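# Screw a lid onto the housing and return tools

## Task

Close the housing: take the lid from the tray and lay it flat on the housing's rim so the block under the lid sits inside the opening. Put a screw from the screw feeder through every hole in the lid and drive each one with the screwdriver's motor until the motor halts on its own (a result shows driver_stopped_at_torque=1); after that, do not turn or shift that screw. Any screw that was pushed in rather than turned must be unscrewed completely and driven again. No screw may be left inside the housing. The lid cannot be held by grip50, so use the wider gripper. At the end, release everything, hang every tool in the stand slot it came from, and move the arm well away from the tools. A tool still locked on the arm is treated as part of the arm.

## Robot and tools

Robot: one arm whose flange ends in a tool changer. Three tools sit in a stand: grip50 (small gripper), grip85 (wider gripper) and driver (screwdriver with a spring-loaded hex key and a suction sleeve). tool_id reports grip50, grip85, driver or none. The only camera is cam_wrist (616x616, fisheye).

Frames. The scene frame has its origin on the table top under the arm base, +z up, +y to the left when facing along +x. Results give the changer face pose in this frame (end_effector_position in m, end_effector_quat_wxyz) plus velocities. Motion commands instead use the changer face's own axes; its z axis points away from the arm. Tool points in mm from the face center (face x, y, z): grip50 grip point (0, -25, 180); grip85 grip point (0, 0, 173) closed, 13 mm closer when fully open; driver key tip (66, 20, 345). Both grippers close along face x.

execute_actions(actions): a list of actions run in sequence. Each action is a list of up to 15 rows, one per 1/30 s step; a short list repeats its final row to fill 15 steps. Each row has 16 numbers, all in [-1, 1], in this order: dx, dy, dz, rx, ry, rz, tool/lock, grip50_position, grip50_force_limit, grip50_speed, grip85_position, grip85_force_limit, grip85_speed, driver_spindle, driver_torque_limit, driver_sleeve_vacuum. The first six are an offset, not a pose: the target relative to the face pose measured when the action began (for an action that opens a call, the last pose a result reported), expressed in face axes. Every row is relative to that same start, not to the row before. Scale: 1.0 equals 0.6 m or 180 degrees; rx, ry, rz form a single rotation vector. Each step the command is clipped to 100 mm and 16 degrees from the measured pose, so large offsets need several actions. An empty list just returns state and images.

Tool numbers: lock positive locks the changer, negative unlocks (about 1 s), 0 keeps the previous command. Gripper position +1 is fully open (50 or 85 mm); -1 closes until blocked (pads meet near -0.65 for grip50, -0.8 for grip85). force_limit -1 to +1 maps to about 20 N up to 185 N (grip50) or 235 N (grip85). speed -1 to +1 maps to about 20 to 150 mm/s. driver_spindle +1 is 500 rpm screwing in, -1 reverses; it persists between actions and calls, so finish actions with 0. driver_torque_limit -1 to +1 maps to 0.3 to 1.2 N m. driver_sleeve_vacuum above 0.01 turns suction on, otherwise the screw is released. Torque limit and vacuum also persist. Tool commands only act when tool_id matches and the tool is ready.

move(target, speed, stop_force, blocking): target is one 16-number row as above, its offset taken from the pose in the latest result that showed one. The face travels a straight path lasting 0.5 to 10 s. speed in m/s, 0.002 to 0.5 (default 0.25); turning limited to twice that in rad/s. stop_force in N, 13 to 80, ends the path when push against the motion rises that much; use it only very slowly, not on turning moves, and omit it when backing off a contact. blocking=false returns after 0.5 s; then use wait(0) or stop before new commands. The result adds a move: line (done, contact, held, off_target, moving, fault) and limits (paced = clipped, held = steps blocked) with distance to target.

wait(seconds): 0 to 10, arm keeps its last command. stop(): brakes a running move. zoom_image(camera, region): camera "cam_wrist", region [x0, y0, x1, y1] pixels, at most 504x504. finished_scene(scene): ends the current scene, given its number; irreversible, only call when everything is done.

Readings: plate_near, locked, unlocked, in_stand, unlock_refused. grip*_object_status: 0 moving, 1 blocked while opening, 2 blocked while closing (a real grip), 3 at target or pads met. grip50 opening is about (250 - measured) x 0.202 mm; grip85 counts: 78 = 60 mm, 130 = 40 mm, 180 = 20 mm, 230 = closed. Driver: driver_screw_detected (vacuum above 30 kPa), driver_turns (positive inward), driver_stopped_at_torque. Tool readings show n/a until the tool is ready. Wrist force/torque are in face axes, noisy, with offsets up to about 5.5 N, saturating near 100 N.

Tool change: align face center within about 1 mm and 1 degree of the plate, face -y toward the fork's open side. When plate_near is 1, send lock +1 and wait for locked 1; a gripper then cycles closed and open by itself. To remove a tool, lift 20 mm (10 to 30), slide at least 110 mm toward face -y, then rise. Return by the reverse path; at in_stand 1 hold still, lock -1, wait for unlocked 1, then leave. Unlocking elsewhere is refused. Fork arms lie 40 to 70 mm either side along face x, front ends 45 mm toward the open side, tops 18 mm under the plate face; slots 180 mm apart. The driver's muffler passes just outside the +x fork arm.

Screwing: press the key onto the screw head plus about 2 mm, turn slowly (spindle within ±0.2) to engage, and follow the screw down 0.7 mm per turn. It stops itself at 95% of torque limit. To restart after a stop, hold spindle at 0 or below for 0.5 s. If loosening makes no progress, raise the torque limit.

Avoid: outside force of 150 N or joint loads at the limits (shoulder 300, elbow 136, wrists 49.1 N m) cause a 10 s fault stop; the arm is stiff, so never command far into firm contact. Don't drop, slam or knock anything off the table, and don't leave the spindle running. Motors heat while holding loads; at 85 C the arm brakes until cooled. Joint speed limits mean a big move may not be finished when the result returns; Hand target shows where it is heading. Objects may occasionally be nudged by something outside.

Each tool is called after "Request:" as a command line: name --argument value for each argument, lists and objects as JSON in quotes; but a table of rows of numbers goes row by row, as --pt "numbers of a row", without its own name.

## Session

Request:
execute_actions --actions '[]'

Scene clock: 0.00 s.
end_effector_position=(+0.4589, -0.0063, +0.3316) locked=0 unlocked=1 plate_near=0 in_stand=0 unlock_refused=0 tool_id=none grip50_position_measured=n/a grip50_object_status=n/a grip85_position_measured=n/a grip85_object_status=n/a driver_sleeve_vacuum_kpa=n/a driver_screw_detected=n/a driver_stopped_at_torque=n/a driver_turns=n/a end_effector_quat_wxyz=(+0.001, +0.713, +0.701, -0.001) end_effector_velocity=(-0.000, +0.000, -0.000) end_effector_angular_velocity=(-0.000, +0.000, +0.000)
Joint positions: [-0.39  -1.896  2.398 -2.072 -1.571 -0.388]
Joint velocities: [ 0.  0.  0.  0. -0. -0.]
Joint torques (N m, as the arm reports them, + toward a larger angle): no reading
Motor temperatures (°C, as the motors report them): [23 25 24 30 31 28]
Wrist force (N, on the end effector, along its own x y z axes, offset not removed): no reading
Wrist torque (N m, same axes, about the end effector's origin, offset not removed): no reading
Hand target: +0.459, -0.006, +0.332; +0.001, +0.713, +0.701, -0.001

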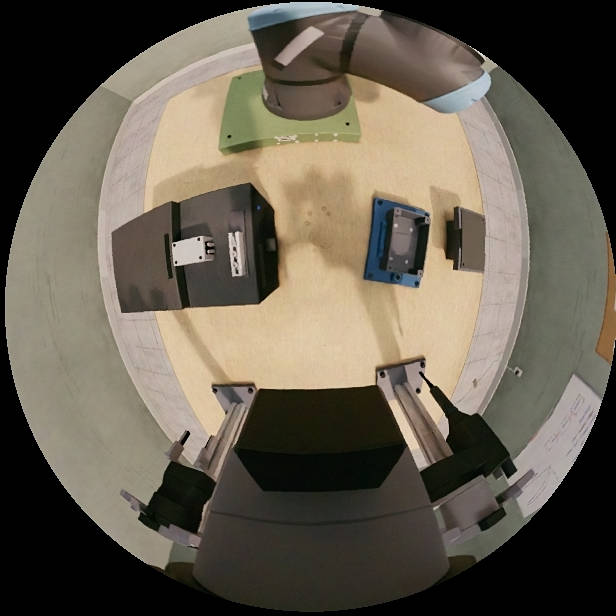

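Request:
move --target '[0,0,-0.55,0,0,0,0,0,0,0,0,0,0,0,0,0]'

Request:
move --target '[0,0.3,0,0,0,0,0,0,0,0,0,0,0,0,0,0]'

Scene clock: 10.80 s.
end_effector_position=(+0.4588, -0.0054, +0.6614) locked=0 unlocked=1 plate_near=0 in_stand=0 unlock_refused=0 tool_id=none grip50_position_measured=n/a grip50_object_status=n/a grip85_position_measured=n/a grip85_object_status=n/a driver_sleeve_vacuum_kpa=n/a driver_screw_detected=n/a driver_stopped_at_torque=n/a driver_turns=n/a end_effector_quat_wxyz=(+0.001, +0.713, +0.701, -0.001) end_effector_velocity=(+0.000, -0.000, +0.002) end_effector_angular_velocity=(-0.000, +0.001, -0.001)
Joint positions: [-0.391 -2.01   1.868 -1.428 -1.571 -0.388]
Joint velocities: [ 0.     0.001 -0.005  0.004 -0.001  0.001]
Joint torques (N m, as the arm reports them, + toward a larger angle): [  1.58   0.19 -55.4   -2.04   0.72   1.61]
Motor temperatures (°C, as the motors report them): [23 25 24 30 31 28]
Wrist force (N, on the end effector, along its own x y z axes, offset not removed): [-1.4 -0.6 -1.0]
Wrist torque (N m, same axes, about the end effector's origin, offset not removed): [-0.26 -0.02 0.13]
Hand target: +0.459, -0.005, +0.662; +0.001, +0.713, +0.701, -0.001
Off the commanded pose: 0.000 m, 0 deg.
move: done

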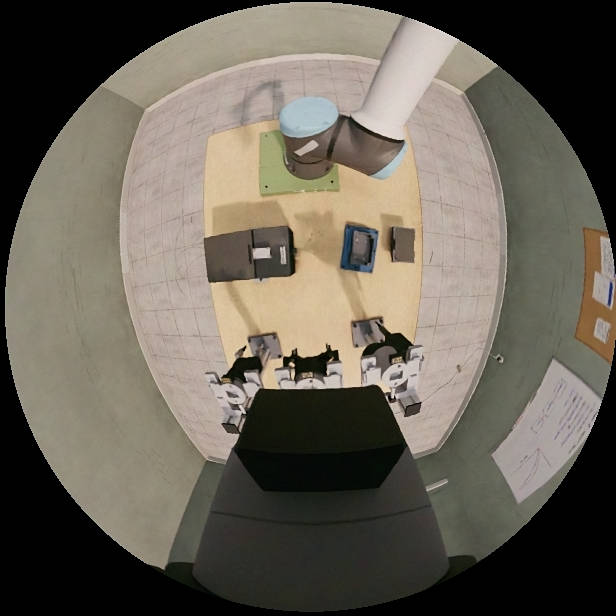

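Scene clock: 12.13 s.
end_effector_position=(+0.6387, -0.0081, +0.6614) locked=0 unlocked=1 plate_near=0 in_stand=0 unlock_refused=0 tool_id=none grip50_position_measured=n/a grip50_object_status=n/a grip85_position_measured=n/a grip85_object_status=n/a driver_sleeve_vacuum_kpa=n/a driver_screw_detected=n/a driver_stopped_at_torque=n/a driver_turns=n/a end_effector_quat_wxyz=(+0.001, +0.713, +0.701, -0.001) end_effector_velocity=(+0.002, -0.000, +0.001) end_effector_angular_velocity=(+0.000, -0.001, -0.001)
Joint positions: [-0.277 -1.694  1.647 -1.523 -1.571 -0.275]
Joint velocities: [ 0.001  0.003 -0.003 -0.     0.001  0.001]
Joint torques (N m, as the arm reports them, + toward a larger angle): [ 18.34 -32.65 -56.39  -4.98  -2.13   1.92]
Motor temperatures (°C, as the motors report them): [23 25 24 30 31 28]
Wrist force (N, on the end effector, along its own x y z axes, offset not removed): [0.4 0.5 -0.9]
Wrist torque (N m, same axes, about the end effector's origin, offset not removed): [-0.09 -0.02 0.16]
Hand target: +0.639, -0.008, +0.661; +0.001, +0.713, +0.701, -0.001
Off the commanded pose: 0.000 m, 0 deg.
move: done

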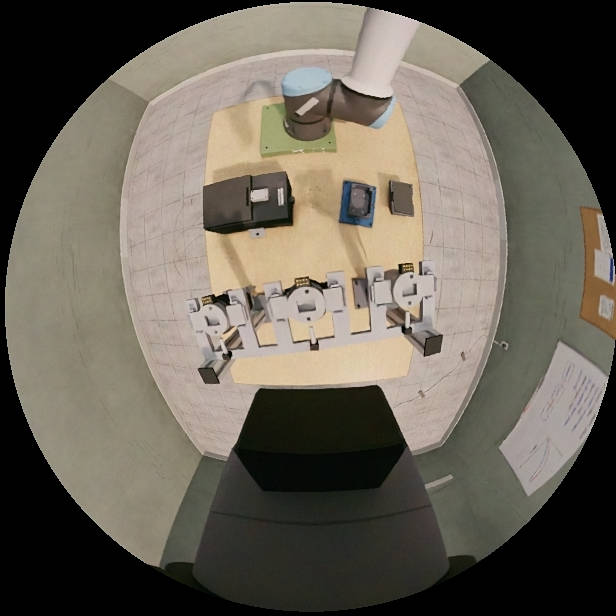

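Request:
move --target '[0,0.12,0.15,0,0,-0.045,0,0,0,0,0,0,0,0,0,0]'

Request:
zoom_image --camera "cam_wrist" --region '[110,150,510,400]'

Scene clock: 22.13 s.
end_effector_position=(+0.7105, -0.0095, +0.5715) locked=0 unlocked=1 plate_near=0 in_stand=0 unlock_refused=0 tool_id=none grip50_position_measured=n/a grip50_object_status=n/a grip85_position_measured=n/a grip85_object_status=n/a driver_sleeve_vacuum_kpa=n/a driver_screw_detected=n/a driver_stopped_at_torque=n/a driver_turns=n/a end_effector_quat_wxyz=(+0.001, +0.662, +0.750, -0.001) end_effector_velocity=(+0.002, +0.000, -0.001) end_effector_angular_velocity=(+0.001, -0.001, +0.002)
Joint positions: [-0.249 -1.567  1.686 -1.688 -1.571 -0.387]
Joint velocities: [ 0.     0.003 -0.001 -0.003  0.001 -0.002]
Joint torques (N m, as the arm reports them, + toward a larger angle): [ 18.78 -43.23 -55.53  -8.07   1.72  -1.77]
Motor temperatures (°C, as the motors report them): [23 25 24 30 31 28]
Wrist force (N, on the end effector, along its own x y z axes, offset not removed): [-2.1 4.5 -0.6]
Wrist torque (N m, same axes, about the end effector's origin, offset not removed): [0.12 0.02 0.17]
Hand target: +0.711, -0.010, +0.571; +0.001, +0.662, +0.750, -0.001
Off the commanded pose: 0.000 m, 0 deg.
move: done

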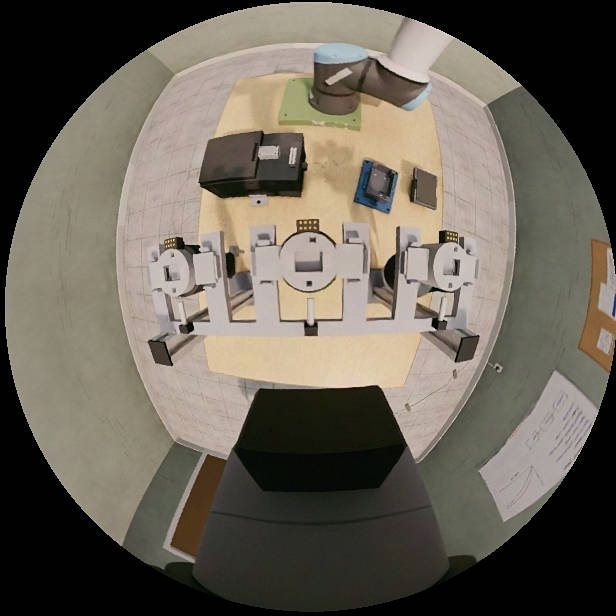

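Region (110, 150, 510, 400) of cam_wrist's 616x616 image, scaled by 1.260, with more detail than that image has; it fills the top 315 rows of this view, and the rest is white.

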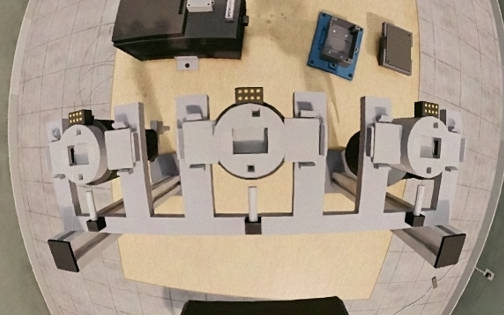

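Request:
move --target '[0,-0.12,0.17,0,0,-0.0065,0,0,0,0,0,0,0,0,0,0]'

Scene clock: 30.13 s.
end_effector_position=(+0.6392, -0.0189, +0.4697) locked=0 unlocked=1 plate_near=0 in_stand=0 unlock_refused=0 tool_id=none grip50_position_measured=n/a grip50_object_status=n/a grip85_position_measured=n/a grip85_object_status=n/a driver_sleeve_vacuum_kpa=n/a driver_screw_detected=n/a driver_stopped_at_torque=n/a driver_turns=n/a end_effector_quat_wxyz=(+0.001, +0.654, +0.756, -0.001) end_effector_velocity=(-0.001, -0.000, -0.002) end_effector_angular_velocity=(+0.000, -0.000, -0.000)
Joint positions: [-0.293 -1.653  1.95  -1.867 -1.571 -0.452]
Joint velocities: [-0.001 -0.002  0.005 -0.003  0.    -0.001]
Joint torques (N m, as the arm reports them, + toward a larger angle): [-11.71 -53.92 -39.44  -7.67   1.96  -1.89]
Motor temperatures (°C, as the motors report them): [23 25 24 30 31 28]
Wrist force (N, on the end effector, along its own x y z axes, offset not removed): [-1.9 -1.6 -0.3]
Wrist torque (N m, same axes, about the end effector's origin, offset not removed): [-0.33 0.03 0.13]
Hand target: +0.639, -0.019, +0.470; +0.001, +0.654, +0.756, -0.001
Off the commanded pose: 0.000 m, 0 deg.
move: done

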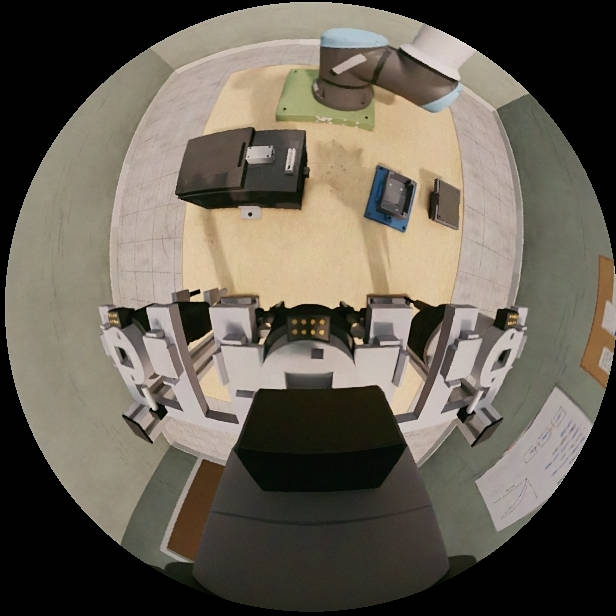

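Request:
move --target '[-0.0035,0,0.07,0,0,0,0,0,0,0,0,0,0,0,0,0]' --speed 0.03 --stop_force 15

Scene clock: 37.23 s.
end_effector_position=(+0.6395, -0.0211, +0.4279) locked=0 unlocked=1 plate_near=0 in_stand=0 unlock_refused=0 tool_id=none grip50_position_measured=n/a grip50_object_status=n/a grip85_position_measured=n/a grip85_object_status=n/a driver_sleeve_vacuum_kpa=n/a driver_screw_detected=n/a driver_stopped_at_torque=n/a driver_turns=n/a end_effector_quat_wxyz=(+0.001, +0.654, +0.756, -0.001) end_effector_velocity=(+0.000, -0.000, -0.002) end_effector_angular_velocity=(-0.000, +0.000, +0.001)
Joint positions: [-0.296 -1.628  2.005 -1.946 -1.571 -0.455]
Joint velocities: [-0.     0.001  0.002 -0.004 -0.    -0.001]
Joint torques (N m, as the arm reports them, + toward a larger angle): [-15.74 -32.51 -39.29  -7.82  -1.24  -1.67]
Motor temperatures (°C, as the motors report them): [23 25 24 30 31 28]
Wrist force (N, on the end effector, along its own x y z axes, offset not removed): [3.6 -3.3 1.2]
Wrist torque (N m, same axes, about the end effector's origin, offset not removed): [-0.38 -0.46 0.28]
Hand target: +0.640, -0.021, +0.428; +0.001, +0.654, +0.756, -0.001
Off the commanded pose: 0.000 m, 0 deg.
move: done

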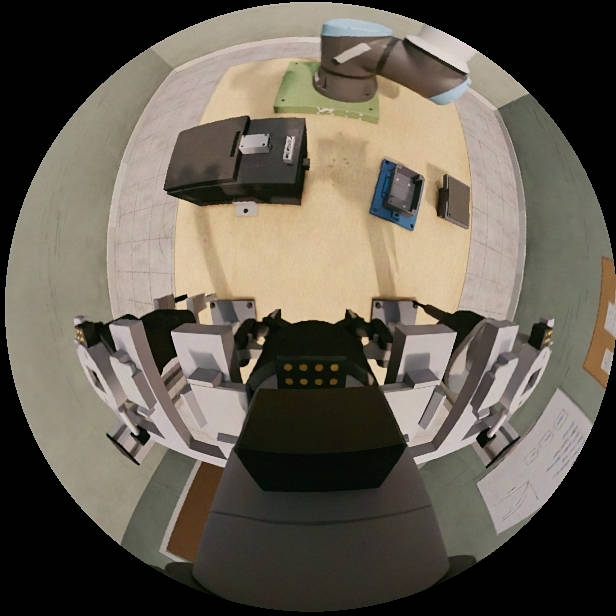

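Request:
move --target '[0,0.01,0.025,0,0,0,0,0,0,0,0,0,0,0,0,0]' --speed 0.01 --stop_force 15

Scene clock: 44.87 s.
end_effector_position=(+0.6424, -0.0206, +0.4209) locked=0 unlocked=1 plate_near=0 in_stand=0 unlock_refused=0 tool_id=none grip50_position_measured=n/a grip50_object_status=n/a grip85_position_measured=n/a grip85_object_status=n/a driver_sleeve_vacuum_kpa=n/a driver_screw_detected=n/a driver_stopped_at_torque=n/a driver_turns=n/a end_effector_quat_wxyz=(+0.001, +0.654, +0.756, -0.001) end_effector_velocity=(-0.002, +0.000, +0.001) end_effector_angular_velocity=(+0.000, +0.005, -0.000)
Joint positions: [-0.294 -1.619  2.009 -1.961 -1.571 -0.452]
Joint velocities: [-0.    -0.003 -0.001  0.008 -0.001  0.   ]
Joint torques (N m, as the arm reports them, + toward a larger angle): [ -2.4  -31.54 -23.67   2.66  -0.95  -1.58]
Motor temperatures (°C, as the motors report them): [23 25 24 30 31 28]
Wrist force (N, on the end effector, along its own x y z axes, offset not removed): [-1.3 2.3 -41.5]
Wrist torque (N m, same axes, about the end effector's origin, offset not removed): [-0.11 0.17 0.06]
Hand target: +0.642, -0.021, +0.421; +0.001, +0.654, +0.756, -0.001
Off the commanded pose: 0.009 m, 0 deg.
move: contact

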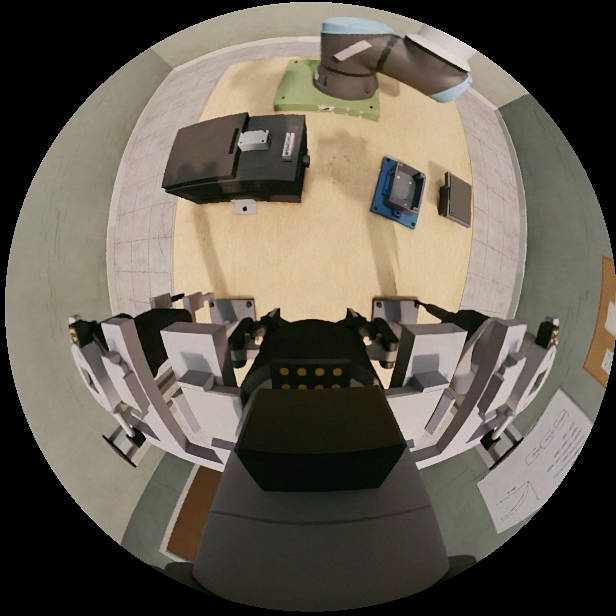

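Request:
move --target '[0,0,-0.02,0,0,0,0,0,0,0,0,0,0,0,0,0]' --speed 0.05

Request:
move --target '[0.0917,-0.17,0,0,0,0,0,0,0,0,0,0,0,0,0,0]'

Request:
move --target '[0,0,0.075,0,0,0,0,0,0,0,0,0,0,0,0,0]' --speed 0.05

Request:
move --target '[0,0.06,0,0,0,0,0,0,0,0,0,0,0,0,0,0]' --speed 0.005 --stop_force 15

Scene clock: 57.60 s.
end_effector_position=(+0.6424, -0.0207, +0.4327) locked=0 unlocked=1 plate_near=0 in_stand=0 unlock_refused=0 tool_id=none grip50_position_measured=n/a grip50_object_status=n/a grip85_position_measured=n/a grip85_object_status=n/a driver_sleeve_vacuum_kpa=n/a driver_screw_detected=n/a driver_stopped_at_torque=n/a driver_turns=n/a end_effector_quat_wxyz=(+0.001, +0.654, +0.756, -0.001) end_effector_velocity=(+0.000, +0.000, +0.002) end_effector_angular_velocity=(-0.000, +0.000, -0.000)
Joint positions: [-0.294 -1.626  1.994 -1.938 -1.571 -0.452]
Joint velocities: [ 0.001 -0.001 -0.002  0.004 -0.     0.001]
Joint torques (N m, as the arm reports them, + toward a larger angle): [ 17.05 -61.08 -52.27  -2.52  -1.31   1.73]
Motor temperatures (°C, as the motors report them): [23 25 24 30 31 28]
Wrist force (N, on the end effector, along its own x y z axes, offset not removed): [0.9 -4.9 2.7]
Wrist torque (N m, same axes, about the end effector's origin, offset not removed): [-0.55 -0.17 0.08]
Hand target: +0.642, -0.021, +0.433; +0.001, +0.654, +0.756, -0.001
Off the commanded pose: 0.000 m, 0 deg.
move: done

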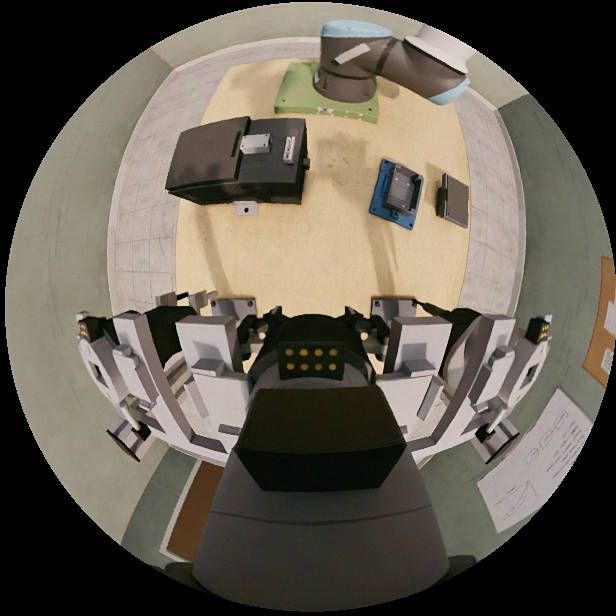

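Scene clock: 58.67 s.
end_effector_position=(+0.5337, +0.0190, +0.4325) locked=0 unlocked=1 plate_near=0 in_stand=0 unlock_refused=0 tool_id=none grip50_position_measured=n/a grip50_object_status=n/a grip85_position_measured=n/a grip85_object_status=n/a driver_sleeve_vacuum_kpa=n/a driver_screw_detected=n/a driver_stopped_at_torque=n/a driver_turns=n/a end_effector_quat_wxyz=(+0.001, +0.654, +0.756, -0.001) end_effector_velocity=(-0.001, +0.001, +0.000) end_effector_angular_velocity=(+0.001, -0.001, +0.000)
Joint positions: [-0.284 -1.827  2.159 -1.903 -1.571 -0.443]
Joint velocities: [-0.    -0.003  0.002  0.001  0.001 -0.   ]
Joint torques (N m, as the arm reports them, + toward a larger angle): [ -7.67 -42.26 -38.93  -2.48   1.25  -1.72]
Motor temperatures (°C, as the motors report them): [23 25 24 30 31 28]
Wrist force (N, on the end effector, along its own x y z axes, offset not removed): [-2.3 -0.9 -4.5]
Wrist torque (N m, same axes, about the end effector's origin, offset not removed): [-0.15 0.16 0.21]
Hand target: +0.533, +0.019, +0.433; +0.001, +0.654, +0.756, -0.001
Off the commanded pose: 0.000 m, 0 deg.
move: done

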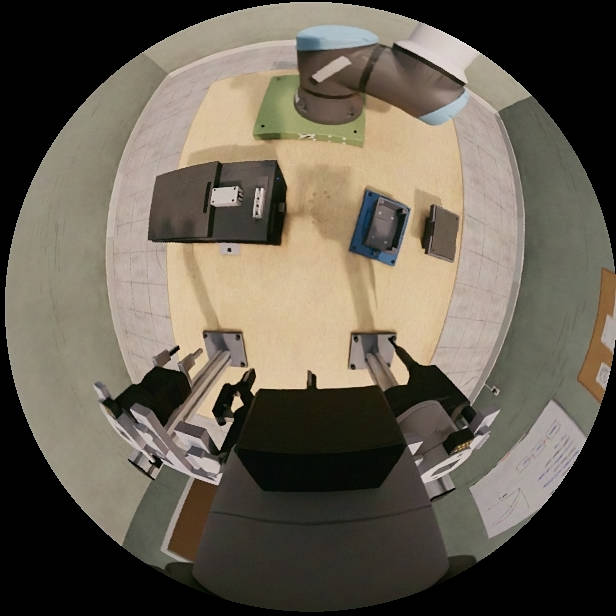

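Scene clock: 59.93 s.
end_effector_position=(+0.5337, +0.0188, +0.3877) locked=0 unlocked=1 plate_near=0 in_stand=0 unlock_refused=0 tool_id=none grip50_position_measured=n/a grip50_object_status=n/a grip85_position_measured=n/a grip85_object_status=n/a driver_sleeve_vacuum_kpa=n/a driver_screw_detected=n/a driver_stopped_at_torque=n/a driver_turns=n/a end_effector_quat_wxyz=(+0.001, +0.654, +0.756, -0.001) end_effector_velocity=(+0.000, -0.001, -0.002) end_effector_angular_velocity=(-0.001, -0.000, -0.001)
Joint positions: [-0.284 -1.793  2.219 -1.996 -1.571 -0.443]
Joint velocities: [-0.001  0.002  0.002 -0.004 -0.001  0.   ]
Joint torques (N m, as the arm reports them, + toward a larger angle): [ -7.26 -18.64 -36.41  -8.63   1.08  -1.5 ]
Motor temperatures (°C, as the motors report them): [23 25 24 30 31 28]
Wrist force (N, on the end effector, along its own x y z axes, offset not removed): [0.2 -2.8 2.0]
Wrist torque (N m, same axes, about the end effector's origin, offset not removed): [-0.33 -0.08 0.14]
Hand target: +0.534, +0.019, +0.387; +0.001, +0.654, +0.756, -0.001
Off the commanded pose: 0.000 m, 0 deg.
move: done

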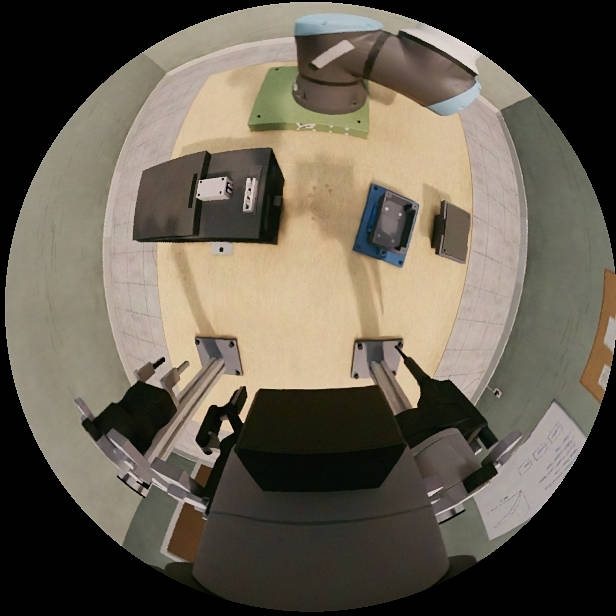

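Scene clock: 65.13 s.
end_effector_position=(+0.5575, +0.0224, +0.3877) locked=0 unlocked=1 plate_near=0 in_stand=0 unlock_refused=0 tool_id=none grip50_position_measured=n/a grip50_object_status=n/a grip85_position_measured=n/a grip85_object_status=n/a driver_sleeve_vacuum_kpa=n/a driver_screw_detected=n/a driver_stopped_at_torque=n/a driver_turns=n/a end_effector_quat_wxyz=(+0.001, +0.654, +0.756, -0.001) end_effector_velocity=(-0.001, +0.000, +0.000) end_effector_angular_velocity=(+0.002, -0.001, +0.002)
Joint positions: [-0.265 -1.747  2.183 -2.007 -1.571 -0.423]
Joint velocities: [-0.    -0.002  0.001  0.     0.002 -0.002]
Joint torques (N m, as the arm reports them, + toward a larger angle): [ -7.19 -38.7  -52.92 -13.21   4.89  -1.83]
Motor temperatures (°C, as the motors report them): [23 25 24 30 31 28]
Wrist force (N, on the end effector, along its own x y z axes, offset not removed): [-3.1 -43.6 8.5]
Wrist torque (N m, same axes, about the end effector's origin, offset not removed): [-0.48 0.07 0.77]
Hand target: +0.557, +0.022, +0.388; +0.001, +0.654, +0.756, -0.001
Off the commanded pose: 0.012 m, 0 deg.
move: contact

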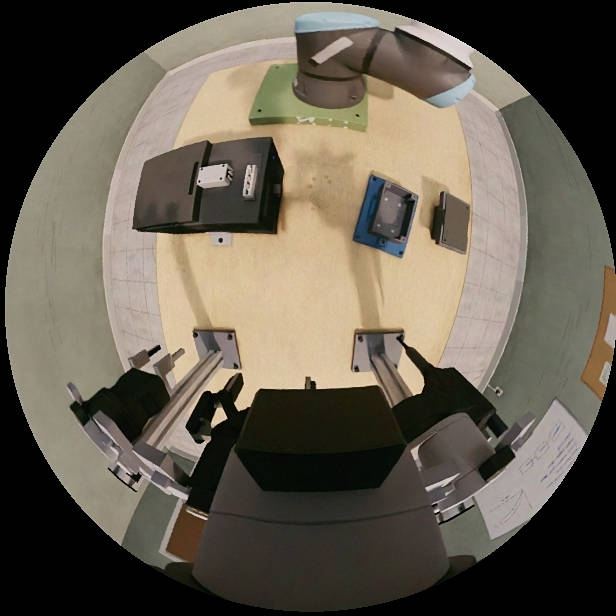

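Request:
move --target '[0,-0.005,0,0,0,0,0,0,0,0,0,0,0,0,0,0]' --speed 0.02

Request:
move --target '[0.0583,0,0,0,0,0,0,0,0,0,0,0,0,0,0,0]' --speed 0.05

Request:
move --target '[0,0.011,0,0,0,0,0,0,0,0,0,0,0,0,0,0]' --speed 0.004 --stop_force 13

Request:
move --target '[0.03,0,0,0,0,0,0,0,0,0,0,0,0,0,0,0]' --speed 0.003 --stop_force 13

Request:
move --target '[-0.003,0,0,0,0,0,0,0,0,0,0,0,0,0,0,0]' --speed 0.01

Request:
move --target '[-0.04,0,0,0,0,0,0,0,0,0,0,0,0,0,0,0]' --speed 0.003 --stop_force 13

Scene clock: 80.40 s.
end_effector_position=(+0.5546, +0.0220, +0.3877) locked=0 unlocked=1 plate_near=0 in_stand=0 unlock_refused=0 tool_id=none grip50_position_measured=n/a grip50_object_status=n/a grip85_position_measured=n/a grip85_object_status=n/a driver_sleeve_vacuum_kpa=n/a driver_screw_detected=n/a driver_stopped_at_torque=n/a driver_turns=n/a end_effector_quat_wxyz=(+0.001, +0.654, +0.756, -0.001) end_effector_velocity=(-0.001, +0.000, -0.000) end_effector_angular_velocity=(+0.000, +0.000, -0.000)
Joint positions: [-0.267 -1.752  2.188 -2.006 -1.571 -0.426]
Joint velocities: [-0.001 -0.002  0.002  0.001  0.    -0.   ]
Joint torques (N m, as the arm reports them, + toward a larger angle): [-17.18 -44.56 -35.57  -2.13  -1.81  -1.76]
Motor temperatures (°C, as the motors report them): [23 25 24 30 31 28]
Wrist force (N, on the end effector, along its own x y z axes, offset not removed): [-3.3 -3.9 -1.3]
Wrist torque (N m, same axes, about the end effector's origin, offset not removed): [-0.37 0.09 0.11]
Hand target: +0.554, +0.022, +0.388; +0.001, +0.654, +0.756, -0.001
Off the commanded pose: 0.000 m, 0 deg.
move: done

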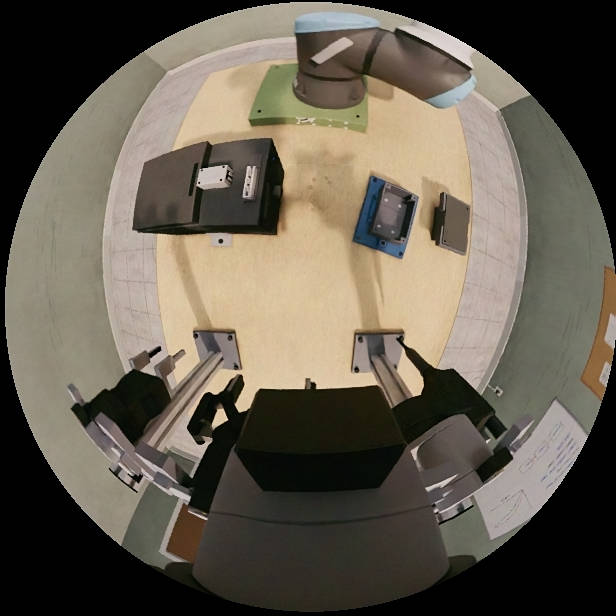

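Scene clock: 81.47 s.
end_effector_position=(+0.5495, +0.0564, +0.3875) locked=0 unlocked=1 plate_near=0 in_stand=0 unlock_refused=0 tool_id=none grip50_position_measured=n/a grip50_object_status=n/a grip85_position_measured=n/a grip85_object_status=n/a driver_sleeve_vacuum_kpa=n/a driver_screw_detected=n/a driver_stopped_at_torque=n/a driver_turns=n/a end_effector_quat_wxyz=(+0.001, +0.654, +0.756, -0.001) end_effector_velocity=(-0.000, +0.002, +0.000) end_effector_angular_velocity=(-0.000, -0.000, -0.000)
Joint positions: [-0.206 -1.758  2.192 -2.004 -1.571 -0.364]
Joint velocities: [ 0.003 -0.    -0.     0.    -0.     0.003]
Joint torques (N m, as the arm reports them, + toward a larger angle): [ 18.34 -44.91 -37.42  -2.33   0.26   1.57]
Motor temperatures (°C, as the motors report them): [23 25 24 30 31 28]
Wrist force (N, on the end effector, along its own x y z axes, offset not removed): [-1.6 -3.4 2.2]
Wrist torque (N m, same axes, about the end effector's origin, offset not removed): [-0.38 0.15 0.12]
Hand target: +0.550, +0.057, +0.388; +0.001, +0.654, +0.756, -0.001
Off the commanded pose: 0.000 m, 0 deg.
move: done

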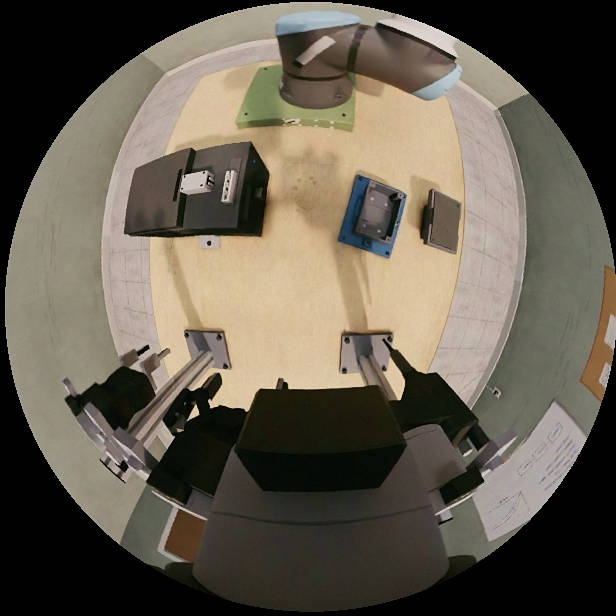

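Scene clock: 83.33 s.
end_effector_position=(+0.5560, +0.0574, +0.3875) locked=0 unlocked=1 plate_near=0 in_stand=0 unlock_refused=0 tool_id=none grip50_position_measured=n/a grip50_object_status=n/a grip85_position_measured=n/a grip85_object_status=n/a driver_sleeve_vacuum_kpa=n/a driver_screw_detected=n/a driver_stopped_at_torque=n/a driver_turns=n/a end_effector_quat_wxyz=(+0.001, +0.654, +0.756, -0.001) end_effector_velocity=(+0.000, +0.000, -0.000) end_effector_angular_velocity=(+0.000, +0.001, +0.000)
Joint positions: [-0.202 -1.745  2.182 -2.007 -1.571 -0.36 ]
Joint velocities: [ 0.001  0.001 -0.001 -0.     0.     0.   ]
Joint torques (N m, as the arm reports them, + toward a larger angle): [ 19.09 -22.47 -50.83  -7.99   0.37   1.59]
Motor temperatures (°C, as the motors report them): [23 25 24 30 31 28]
Wrist force (N, on the end effector, along its own x y z axes, offset not removed): [-1.0 0.4 3.2]
Wrist torque (N m, same axes, about the end effector's origin, offset not removed): [-0.11 -0.03 0.12]
Hand target: +0.556, +0.057, +0.388; +0.001, +0.654, +0.756, -0.001
Off the commanded pose: 0.000 m, 0 deg.
move: done

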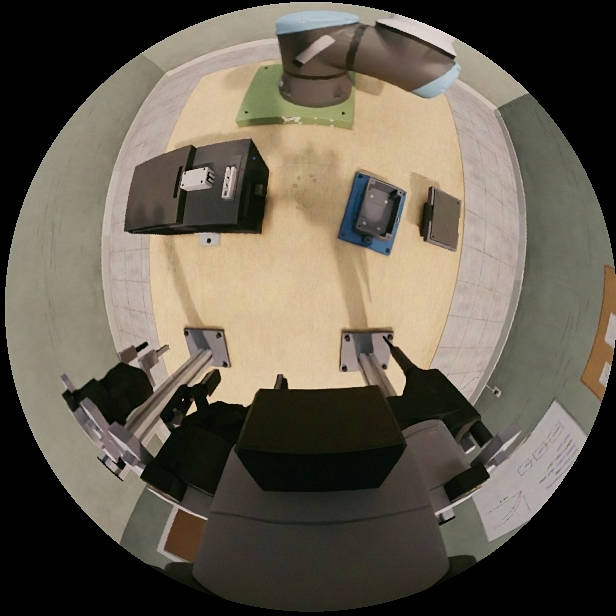

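Scene clock: 88.17 s.
end_effector_position=(+0.5541, +0.0706, +0.3875) locked=0 unlocked=1 plate_near=0 in_stand=0 unlock_refused=0 tool_id=none grip50_position_measured=n/a grip50_object_status=n/a grip85_position_measured=n/a grip85_object_status=n/a driver_sleeve_vacuum_kpa=n/a driver_screw_detected=n/a driver_stopped_at_torque=n/a driver_turns=n/a end_effector_quat_wxyz=(+0.001, +0.654, +0.756, -0.001) end_effector_velocity=(+0.000, -0.001, +0.000) end_effector_angular_velocity=(-0.001, -0.000, +0.003)
Joint positions: [-0.178 -1.746  2.183 -2.007 -1.572 -0.336]
Joint velocities: [-0.001  0.    -0.001  0.    -0.001 -0.003]
Joint torques (N m, as the arm reports them, + toward a larger angle): [ -0.49 -45.65 -35.32  -2.02   5.59  -2.47]
Motor temperatures (°C, as the motors report them): [23 25 24 30 31 28]
Wrist force (N, on the end effector, along its own x y z axes, offset not removed): [-29.5 -4.4 3.2]
Wrist torque (N m, same axes, about the end effector's origin, offset not removed): [-0.14 0.39 1.82]
Hand target: +0.554, +0.070, +0.387; +0.001, +0.654, +0.756, -0.001
Off the commanded pose: 0.005 m, 0 deg.
move: contact

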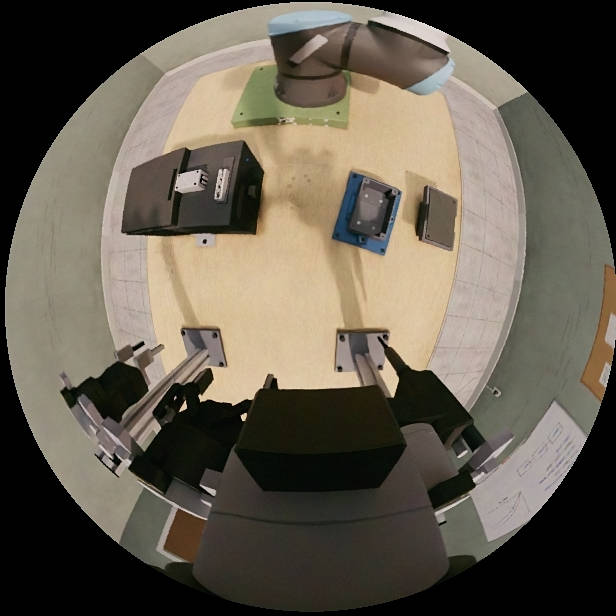

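Scene clock: 88.87 s.
end_effector_position=(+0.5543, +0.0689, +0.3875) locked=0 unlocked=1 plate_near=0 in_stand=0 unlock_refused=0 tool_id=none grip50_position_measured=n/a grip50_object_status=n/a grip85_position_measured=n/a grip85_object_status=n/a driver_sleeve_vacuum_kpa=n/a driver_screw_detected=n/a driver_stopped_at_torque=n/a driver_turns=n/a end_effector_quat_wxyz=(+0.001, +0.654, +0.756, -0.001) end_effector_velocity=(-0.000, -0.001, -0.000) end_effector_angular_velocity=(+0.000, +0.000, -0.000)
Joint positions: [-0.181 -1.746  2.183 -2.007 -1.571 -0.339]
Joint velocities: [-0.001  0.     0.    -0.     0.    -0.001]
Joint torques (N m, as the arm reports them, + toward a larger angle): [-11.98 -25.74 -46.47  -2.82  -2.35  -1.19]
Motor temperatures (°C, as the motors report them): [23 25 24 30 31 28]
Wrist force (N, on the end effector, along its own x y z axes, offset not removed): [-3.7 -0.7 0.1]
Wrist torque (N m, same axes, about the end effector's origin, offset not removed): [-0.25 0.13 0.19]
Hand target: +0.554, +0.069, +0.387; +0.001, +0.654, +0.756, -0.001
Off the commanded pose: 0.000 m, 0 deg.
move: done

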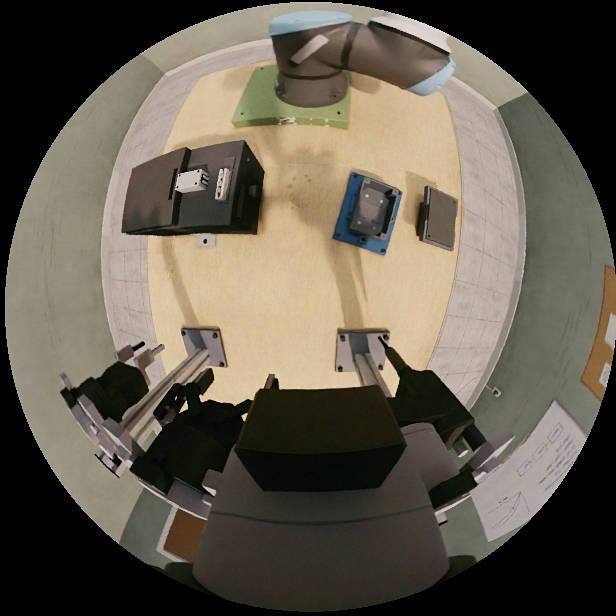

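Scene clock: 97.10 s.
end_effector_position=(+0.5577, +0.0452, +0.3876) locked=0 unlocked=1 plate_near=0 in_stand=0 unlock_refused=0 tool_id=none grip50_position_measured=n/a grip50_object_status=n/a grip85_position_measured=n/a grip85_object_status=n/a driver_sleeve_vacuum_kpa=n/a driver_screw_detected=n/a driver_stopped_at_torque=n/a driver_turns=n/a end_effector_quat_wxyz=(+0.001, +0.654, +0.756, -0.001) end_effector_velocity=(-0.000, -0.001, -0.001) end_effector_angular_velocity=(+0.000, +0.001, +0.001)
Joint positions: [-0.223 -1.744  2.181 -2.007 -1.571 -0.382]
Joint velocities: [-0.001  0.     0.001  0.    -0.    -0.002]
Joint torques (N m, as the arm reports them, + toward a larger angle): [-14.51 -22.04 -51.    -8.1    2.    -1.62]
Motor temperatures (°C, as the motors report them): [23 25 25 30 31 28]
Wrist force (N, on the end effector, along its own x y z axes, offset not removed): [-3.1 -4.9 -1.0]
Wrist torque (N m, same axes, about the end effector's origin, offset not removed): [-0.53 0.08 0.16]
Hand target: +0.558, +0.045, +0.388; +0.001, +0.654, +0.756, -0.001
Off the commanded pose: 0.000 m, 0 deg.
move: done

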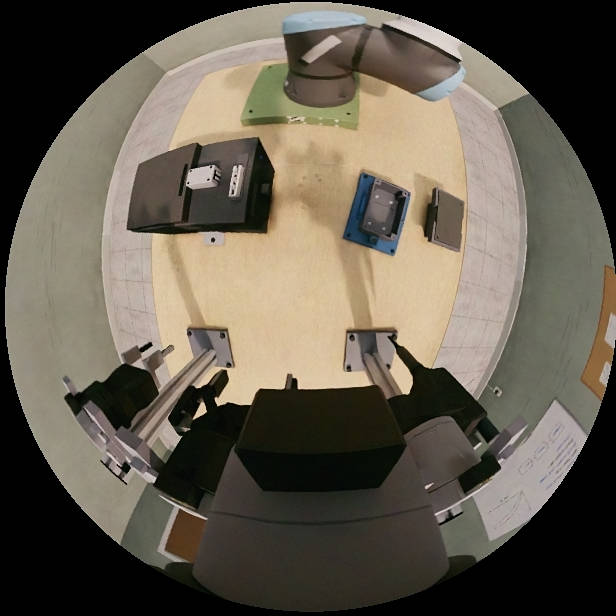

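Request:
move --target '[-0.02,0,0,0,0,0,0,0,0,0,0,0,0,0,0,0]' --speed 0.003 --stop_force 13

Request:
move --target '[0.008,0,0,0,0,0,0,0,0,0,0,0,0,0,0,0]' --speed 0.01

Request:
move --target '[0,0.02,0,0,0,0,0,0,0,0,0,0,0,0,0,0]' --speed 0.003 --stop_force 13

Scene clock: 107.53 s.
end_effector_position=(+0.5585, +0.0404, +0.3876) locked=0 unlocked=1 plate_near=0 in_stand=0 unlock_refused=0 tool_id=none grip50_position_measured=n/a grip50_object_status=n/a grip85_position_measured=n/a grip85_object_status=n/a driver_sleeve_vacuum_kpa=n/a driver_screw_detected=n/a driver_stopped_at_torque=n/a driver_turns=n/a end_effector_quat_wxyz=(+0.001, +0.654, +0.756, -0.001) end_effector_velocity=(-0.000, +0.000, -0.000) end_effector_angular_velocity=(-0.001, +0.001, -0.003)
Joint positions: [-0.232 -1.743  2.181 -2.008 -1.571 -0.39 ]
Joint velocities: [ 0.     0.    -0.     0.    -0.001  0.003]
Joint torques (N m, as the arm reports them, + toward a larger angle): [ -3.15 -20.55 -53.62  -7.92  -6.49   3.66]
Motor temperatures (°C, as the motors report them): [23 25 25 30 31 28]
Wrist force (N, on the end effector, along its own x y z axes, offset not removed): [36.0 -0.7 -2.8]
Wrist torque (N m, same axes, about the end effector's origin, offset not removed): [-0.36 -0.64 -1.89]
Hand target: +0.558, +0.041, +0.388; +0.001, +0.654, +0.756, -0.001
Off the commanded pose: 0.007 m, 0 deg.
move: contact

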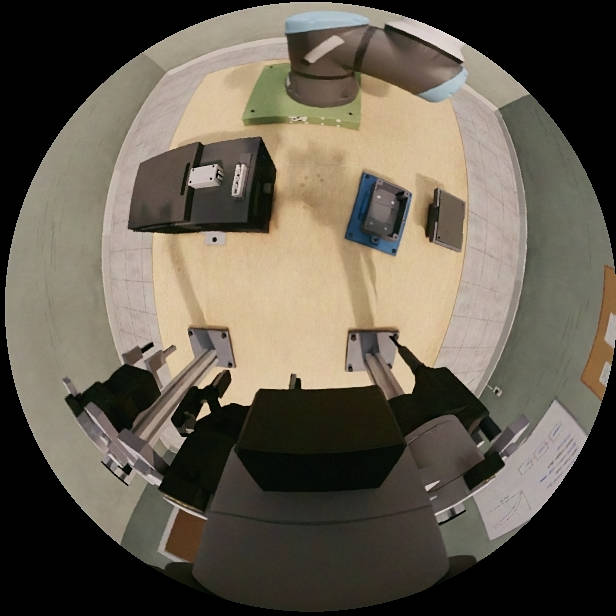

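Scene clock: 108.23 s.
end_effector_position=(+0.5578, +0.0449, +0.3876) locked=0 unlocked=1 plate_near=0 in_stand=0 unlock_refused=0 tool_id=none grip50_position_measured=n/a grip50_object_status=n/a grip85_position_measured=n/a grip85_object_status=n/a driver_sleeve_vacuum_kpa=n/a driver_screw_detected=n/a driver_stopped_at_torque=n/a driver_turns=n/a end_effector_quat_wxyz=(+0.001, +0.654, +0.756, -0.001) end_effector_velocity=(+0.000, +0.001, +0.001) end_effector_angular_velocity=(+0.001, -0.001, -0.000)
Joint positions: [-0.224 -1.744  2.181 -2.008 -1.571 -0.382]
Joint velocities: [ 0.002 -0.    -0.001  0.     0.001  0.003]
Joint torques (N m, as the arm reports them, + toward a larger angle): [ 18.23 -44.25 -36.63  -3.54   1.84   1.56]
Motor temperatures (°C, as the motors report them): [23 25 25 30 31 28]
Wrist force (N, on the end effector, along its own x y z axes, offset not removed): [-1.9 1.0 -0.6]
Wrist torque (N m, same axes, about the end effector's origin, offset not removed): [-0.03 0.04 0.06]
Hand target: +0.558, +0.045, +0.388; +0.001, +0.654, +0.756, -0.001
Off the commanded pose: 0.000 m, 0 deg.
move: done

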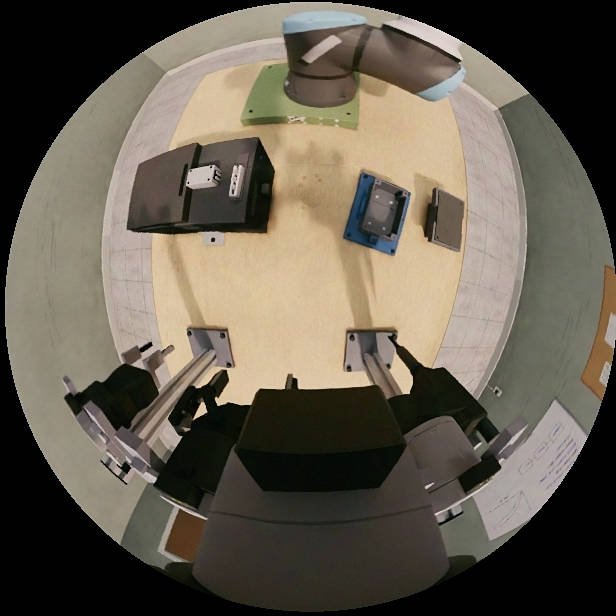

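Scene clock: 110.60 s.
end_effector_position=(+0.5637, +0.0459, +0.3876) locked=0 unlocked=1 plate_near=0 in_stand=0 unlock_refused=0 tool_id=none grip50_position_measured=n/a grip50_object_status=n/a grip85_position_measured=n/a grip85_object_status=n/a driver_sleeve_vacuum_kpa=n/a driver_screw_detected=n/a driver_stopped_at_torque=n/a driver_turns=n/a end_effector_quat_wxyz=(+0.001, +0.654, +0.756, -0.001) end_effector_velocity=(-0.000, +0.000, +0.001) end_effector_angular_velocity=(+0.000, -0.001, +0.000)
Joint positions: [-0.219 -1.732  2.172 -2.01  -1.571 -0.378]
Joint velocities: [ 0.    -0.001  0.    -0.     0.001  0.   ]
Joint torques (N m, as the arm reports them, + toward a larger angle): [ -2.87 -40.67 -49.09 -10.09   0.24  -1.14]
Motor temperatures (°C, as the motors report them): [23 25 25 30 31 28]
Wrist force (N, on the end effector, along its own x y z axes, offset not removed): [9.1 -27.2 1.5]
Wrist torque (N m, same axes, about the end effector's origin, offset not removed): [-0.15 -0.20 0.12]
Hand target: +0.564, +0.046, +0.388; +0.001, +0.654, +0.756, -0.001
Off the commanded pose: 0.006 m, 0 deg.
move: contact

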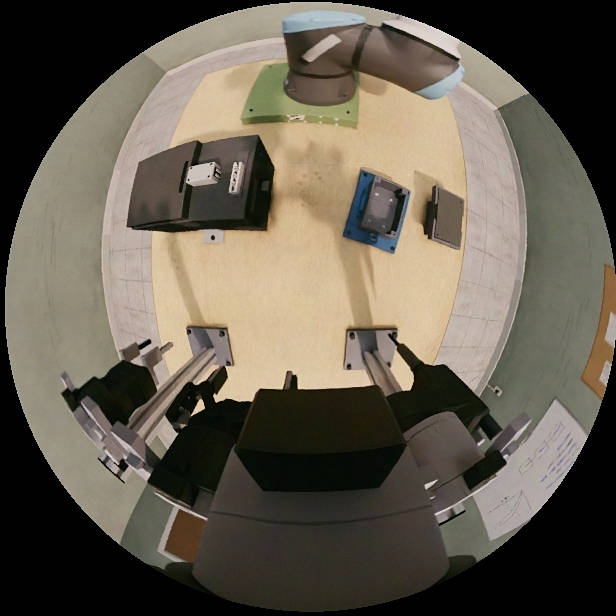

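Request:
move --target '[0,-0.004,-0.07,0,0,0,0,0,0,0,0,0,0,0,0,0]' --speed 0.05

Request:
move --target '[-0.1324,0.1294,0,0,0,0,0,0,0,0,0,0,0,0,0,0]' --speed 0.1

Request:
move --target '[0,0,0.05,0,0,0,0,0,0,0,0,0,0,0,0,0]' --speed 0.005 --stop_force 15

Scene clock: 121.00 s.
end_effector_position=(+0.5614, +0.0457, +0.4293) locked=0 unlocked=1 plate_near=0 in_stand=0 unlock_refused=0 tool_id=none grip50_position_measured=n/a grip50_object_status=n/a grip85_position_measured=n/a grip85_object_status=n/a driver_sleeve_vacuum_kpa=n/a driver_screw_detected=n/a driver_stopped_at_torque=n/a driver_turns=n/a end_effector_quat_wxyz=(+0.001, +0.654, +0.756, -0.001) end_effector_velocity=(-0.000, -0.000, +0.002) end_effector_angular_velocity=(+0.000, +0.000, -0.001)
Joint positions: [-0.221 -1.768  2.121 -1.923 -1.571 -0.38 ]
Joint velocities: [-0.001 -0.002 -0.003  0.005  0.     0.   ]
Joint torques (N m, as the arm reports them, + toward a larger angle): [-15.78 -43.36 -53.23  -2.05   0.24  -1.79]
Motor temperatures (°C, as the motors report them): [23 25 25 30 31 28]
Wrist force (N, on the end effector, along its own x y z axes, offset not removed): [1.1 -1.8 0.9]
Wrist torque (N m, same axes, about the end effector's origin, offset not removed): [-0.26 -0.28 0.10]
Hand target: +0.561, +0.046, +0.430; +0.001, +0.654, +0.756, -0.001
Off the commanded pose: 0.000 m, 0 deg.
move: done

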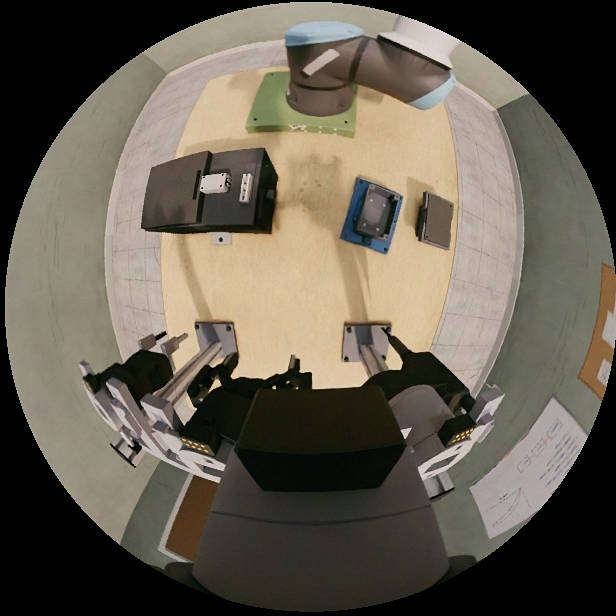

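Scene clock: 122.57 s.
end_effector_position=(+0.6496, -0.0216, +0.4296) locked=0 unlocked=1 plate_near=0 in_stand=0 unlock_refused=0 tool_id=none grip50_position_measured=n/a grip50_object_status=n/a grip85_position_measured=n/a grip85_object_status=n/a driver_sleeve_vacuum_kpa=n/a driver_screw_detected=n/a driver_stopped_at_torque=n/a driver_turns=n/a end_effector_quat_wxyz=(+0.001, +0.654, +0.756, -0.001) end_effector_velocity=(+0.002, -0.001, -0.000) end_effector_angular_velocity=(+0.000, +0.000, +0.000)
Joint positions: [-0.292 -1.612  1.986 -1.944 -1.571 -0.451]
Joint velocities: [-0.001  0.003 -0.003  0.     0.    -0.001]
Joint torques (N m, as the arm reports them, + toward a larger angle): [-13.62 -35.17 -51.76  -7.64   1.44  -2.13]
Motor temperatures (°C, as the motors report them): [23 25 25 30 31 28]
Wrist force (N, on the end effector, along its own x y z axes, offset not removed): [2.0 -4.7 -2.2]
Wrist torque (N m, same axes, about the end effector's origin, offset not removed): [-0.49 -0.25 0.06]
Hand target: +0.650, -0.022, +0.430; +0.001, +0.654, +0.756, -0.001
Off the commanded pose: 0.000 m, 0 deg.
move: done

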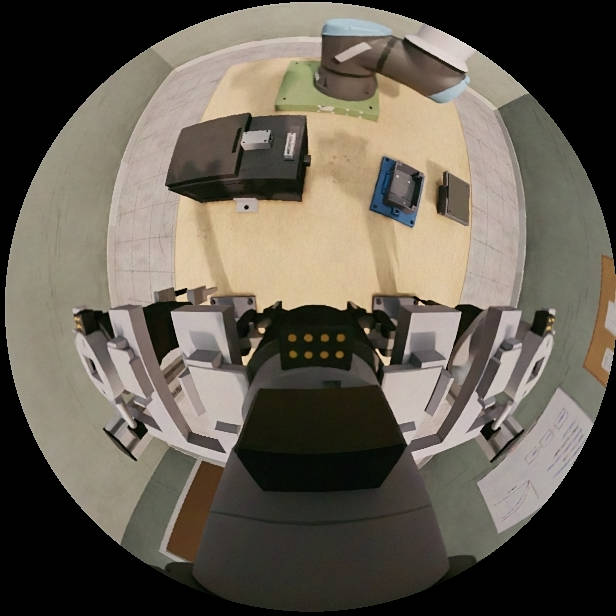

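Scene clock: 124.87 s.
end_effector_position=(+0.6496, -0.0216, +0.4200) locked=0 unlocked=1 plate_near=0 in_stand=0 unlock_refused=0 tool_id=none grip50_position_measured=n/a grip50_object_status=n/a grip85_position_measured=n/a grip85_object_status=n/a driver_sleeve_vacuum_kpa=n/a driver_screw_detected=n/a driver_stopped_at_torque=n/a driver_turns=n/a end_effector_quat_wxyz=(+0.001, +0.654, +0.756, -0.001) end_effector_velocity=(+0.000, -0.000, +0.001) end_effector_angular_velocity=(-0.000, +0.001, -0.000)
Joint positions: [-0.292 -1.606  1.998 -1.963 -1.571 -0.451]
Joint velocities: [ 0.    -0.    -0.002  0.004 -0.001  0.   ]
Joint torques (N m, as the arm reports them, + toward a larger angle): [ -2.78 -42.84 -37.02   0.98   1.01   1.72]
Motor temperatures (°C, as the motors report them): [23 25 25 30 31 28]
Wrist force (N, on the end effector, along its own x y z axes, offset not removed): [2.3 -6.2 -26.1]
Wrist torque (N m, same axes, about the end effector's origin, offset not removed): [-0.69 0.06 0.10]
Hand target: +0.650, -0.022, +0.420; +0.001, +0.654, +0.756, -0.001
Off the commanded pose: 0.020 m, 0 deg.
move: contact

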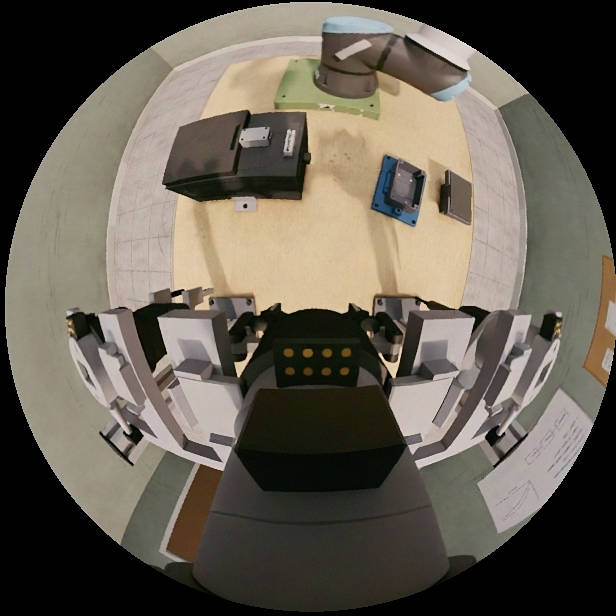

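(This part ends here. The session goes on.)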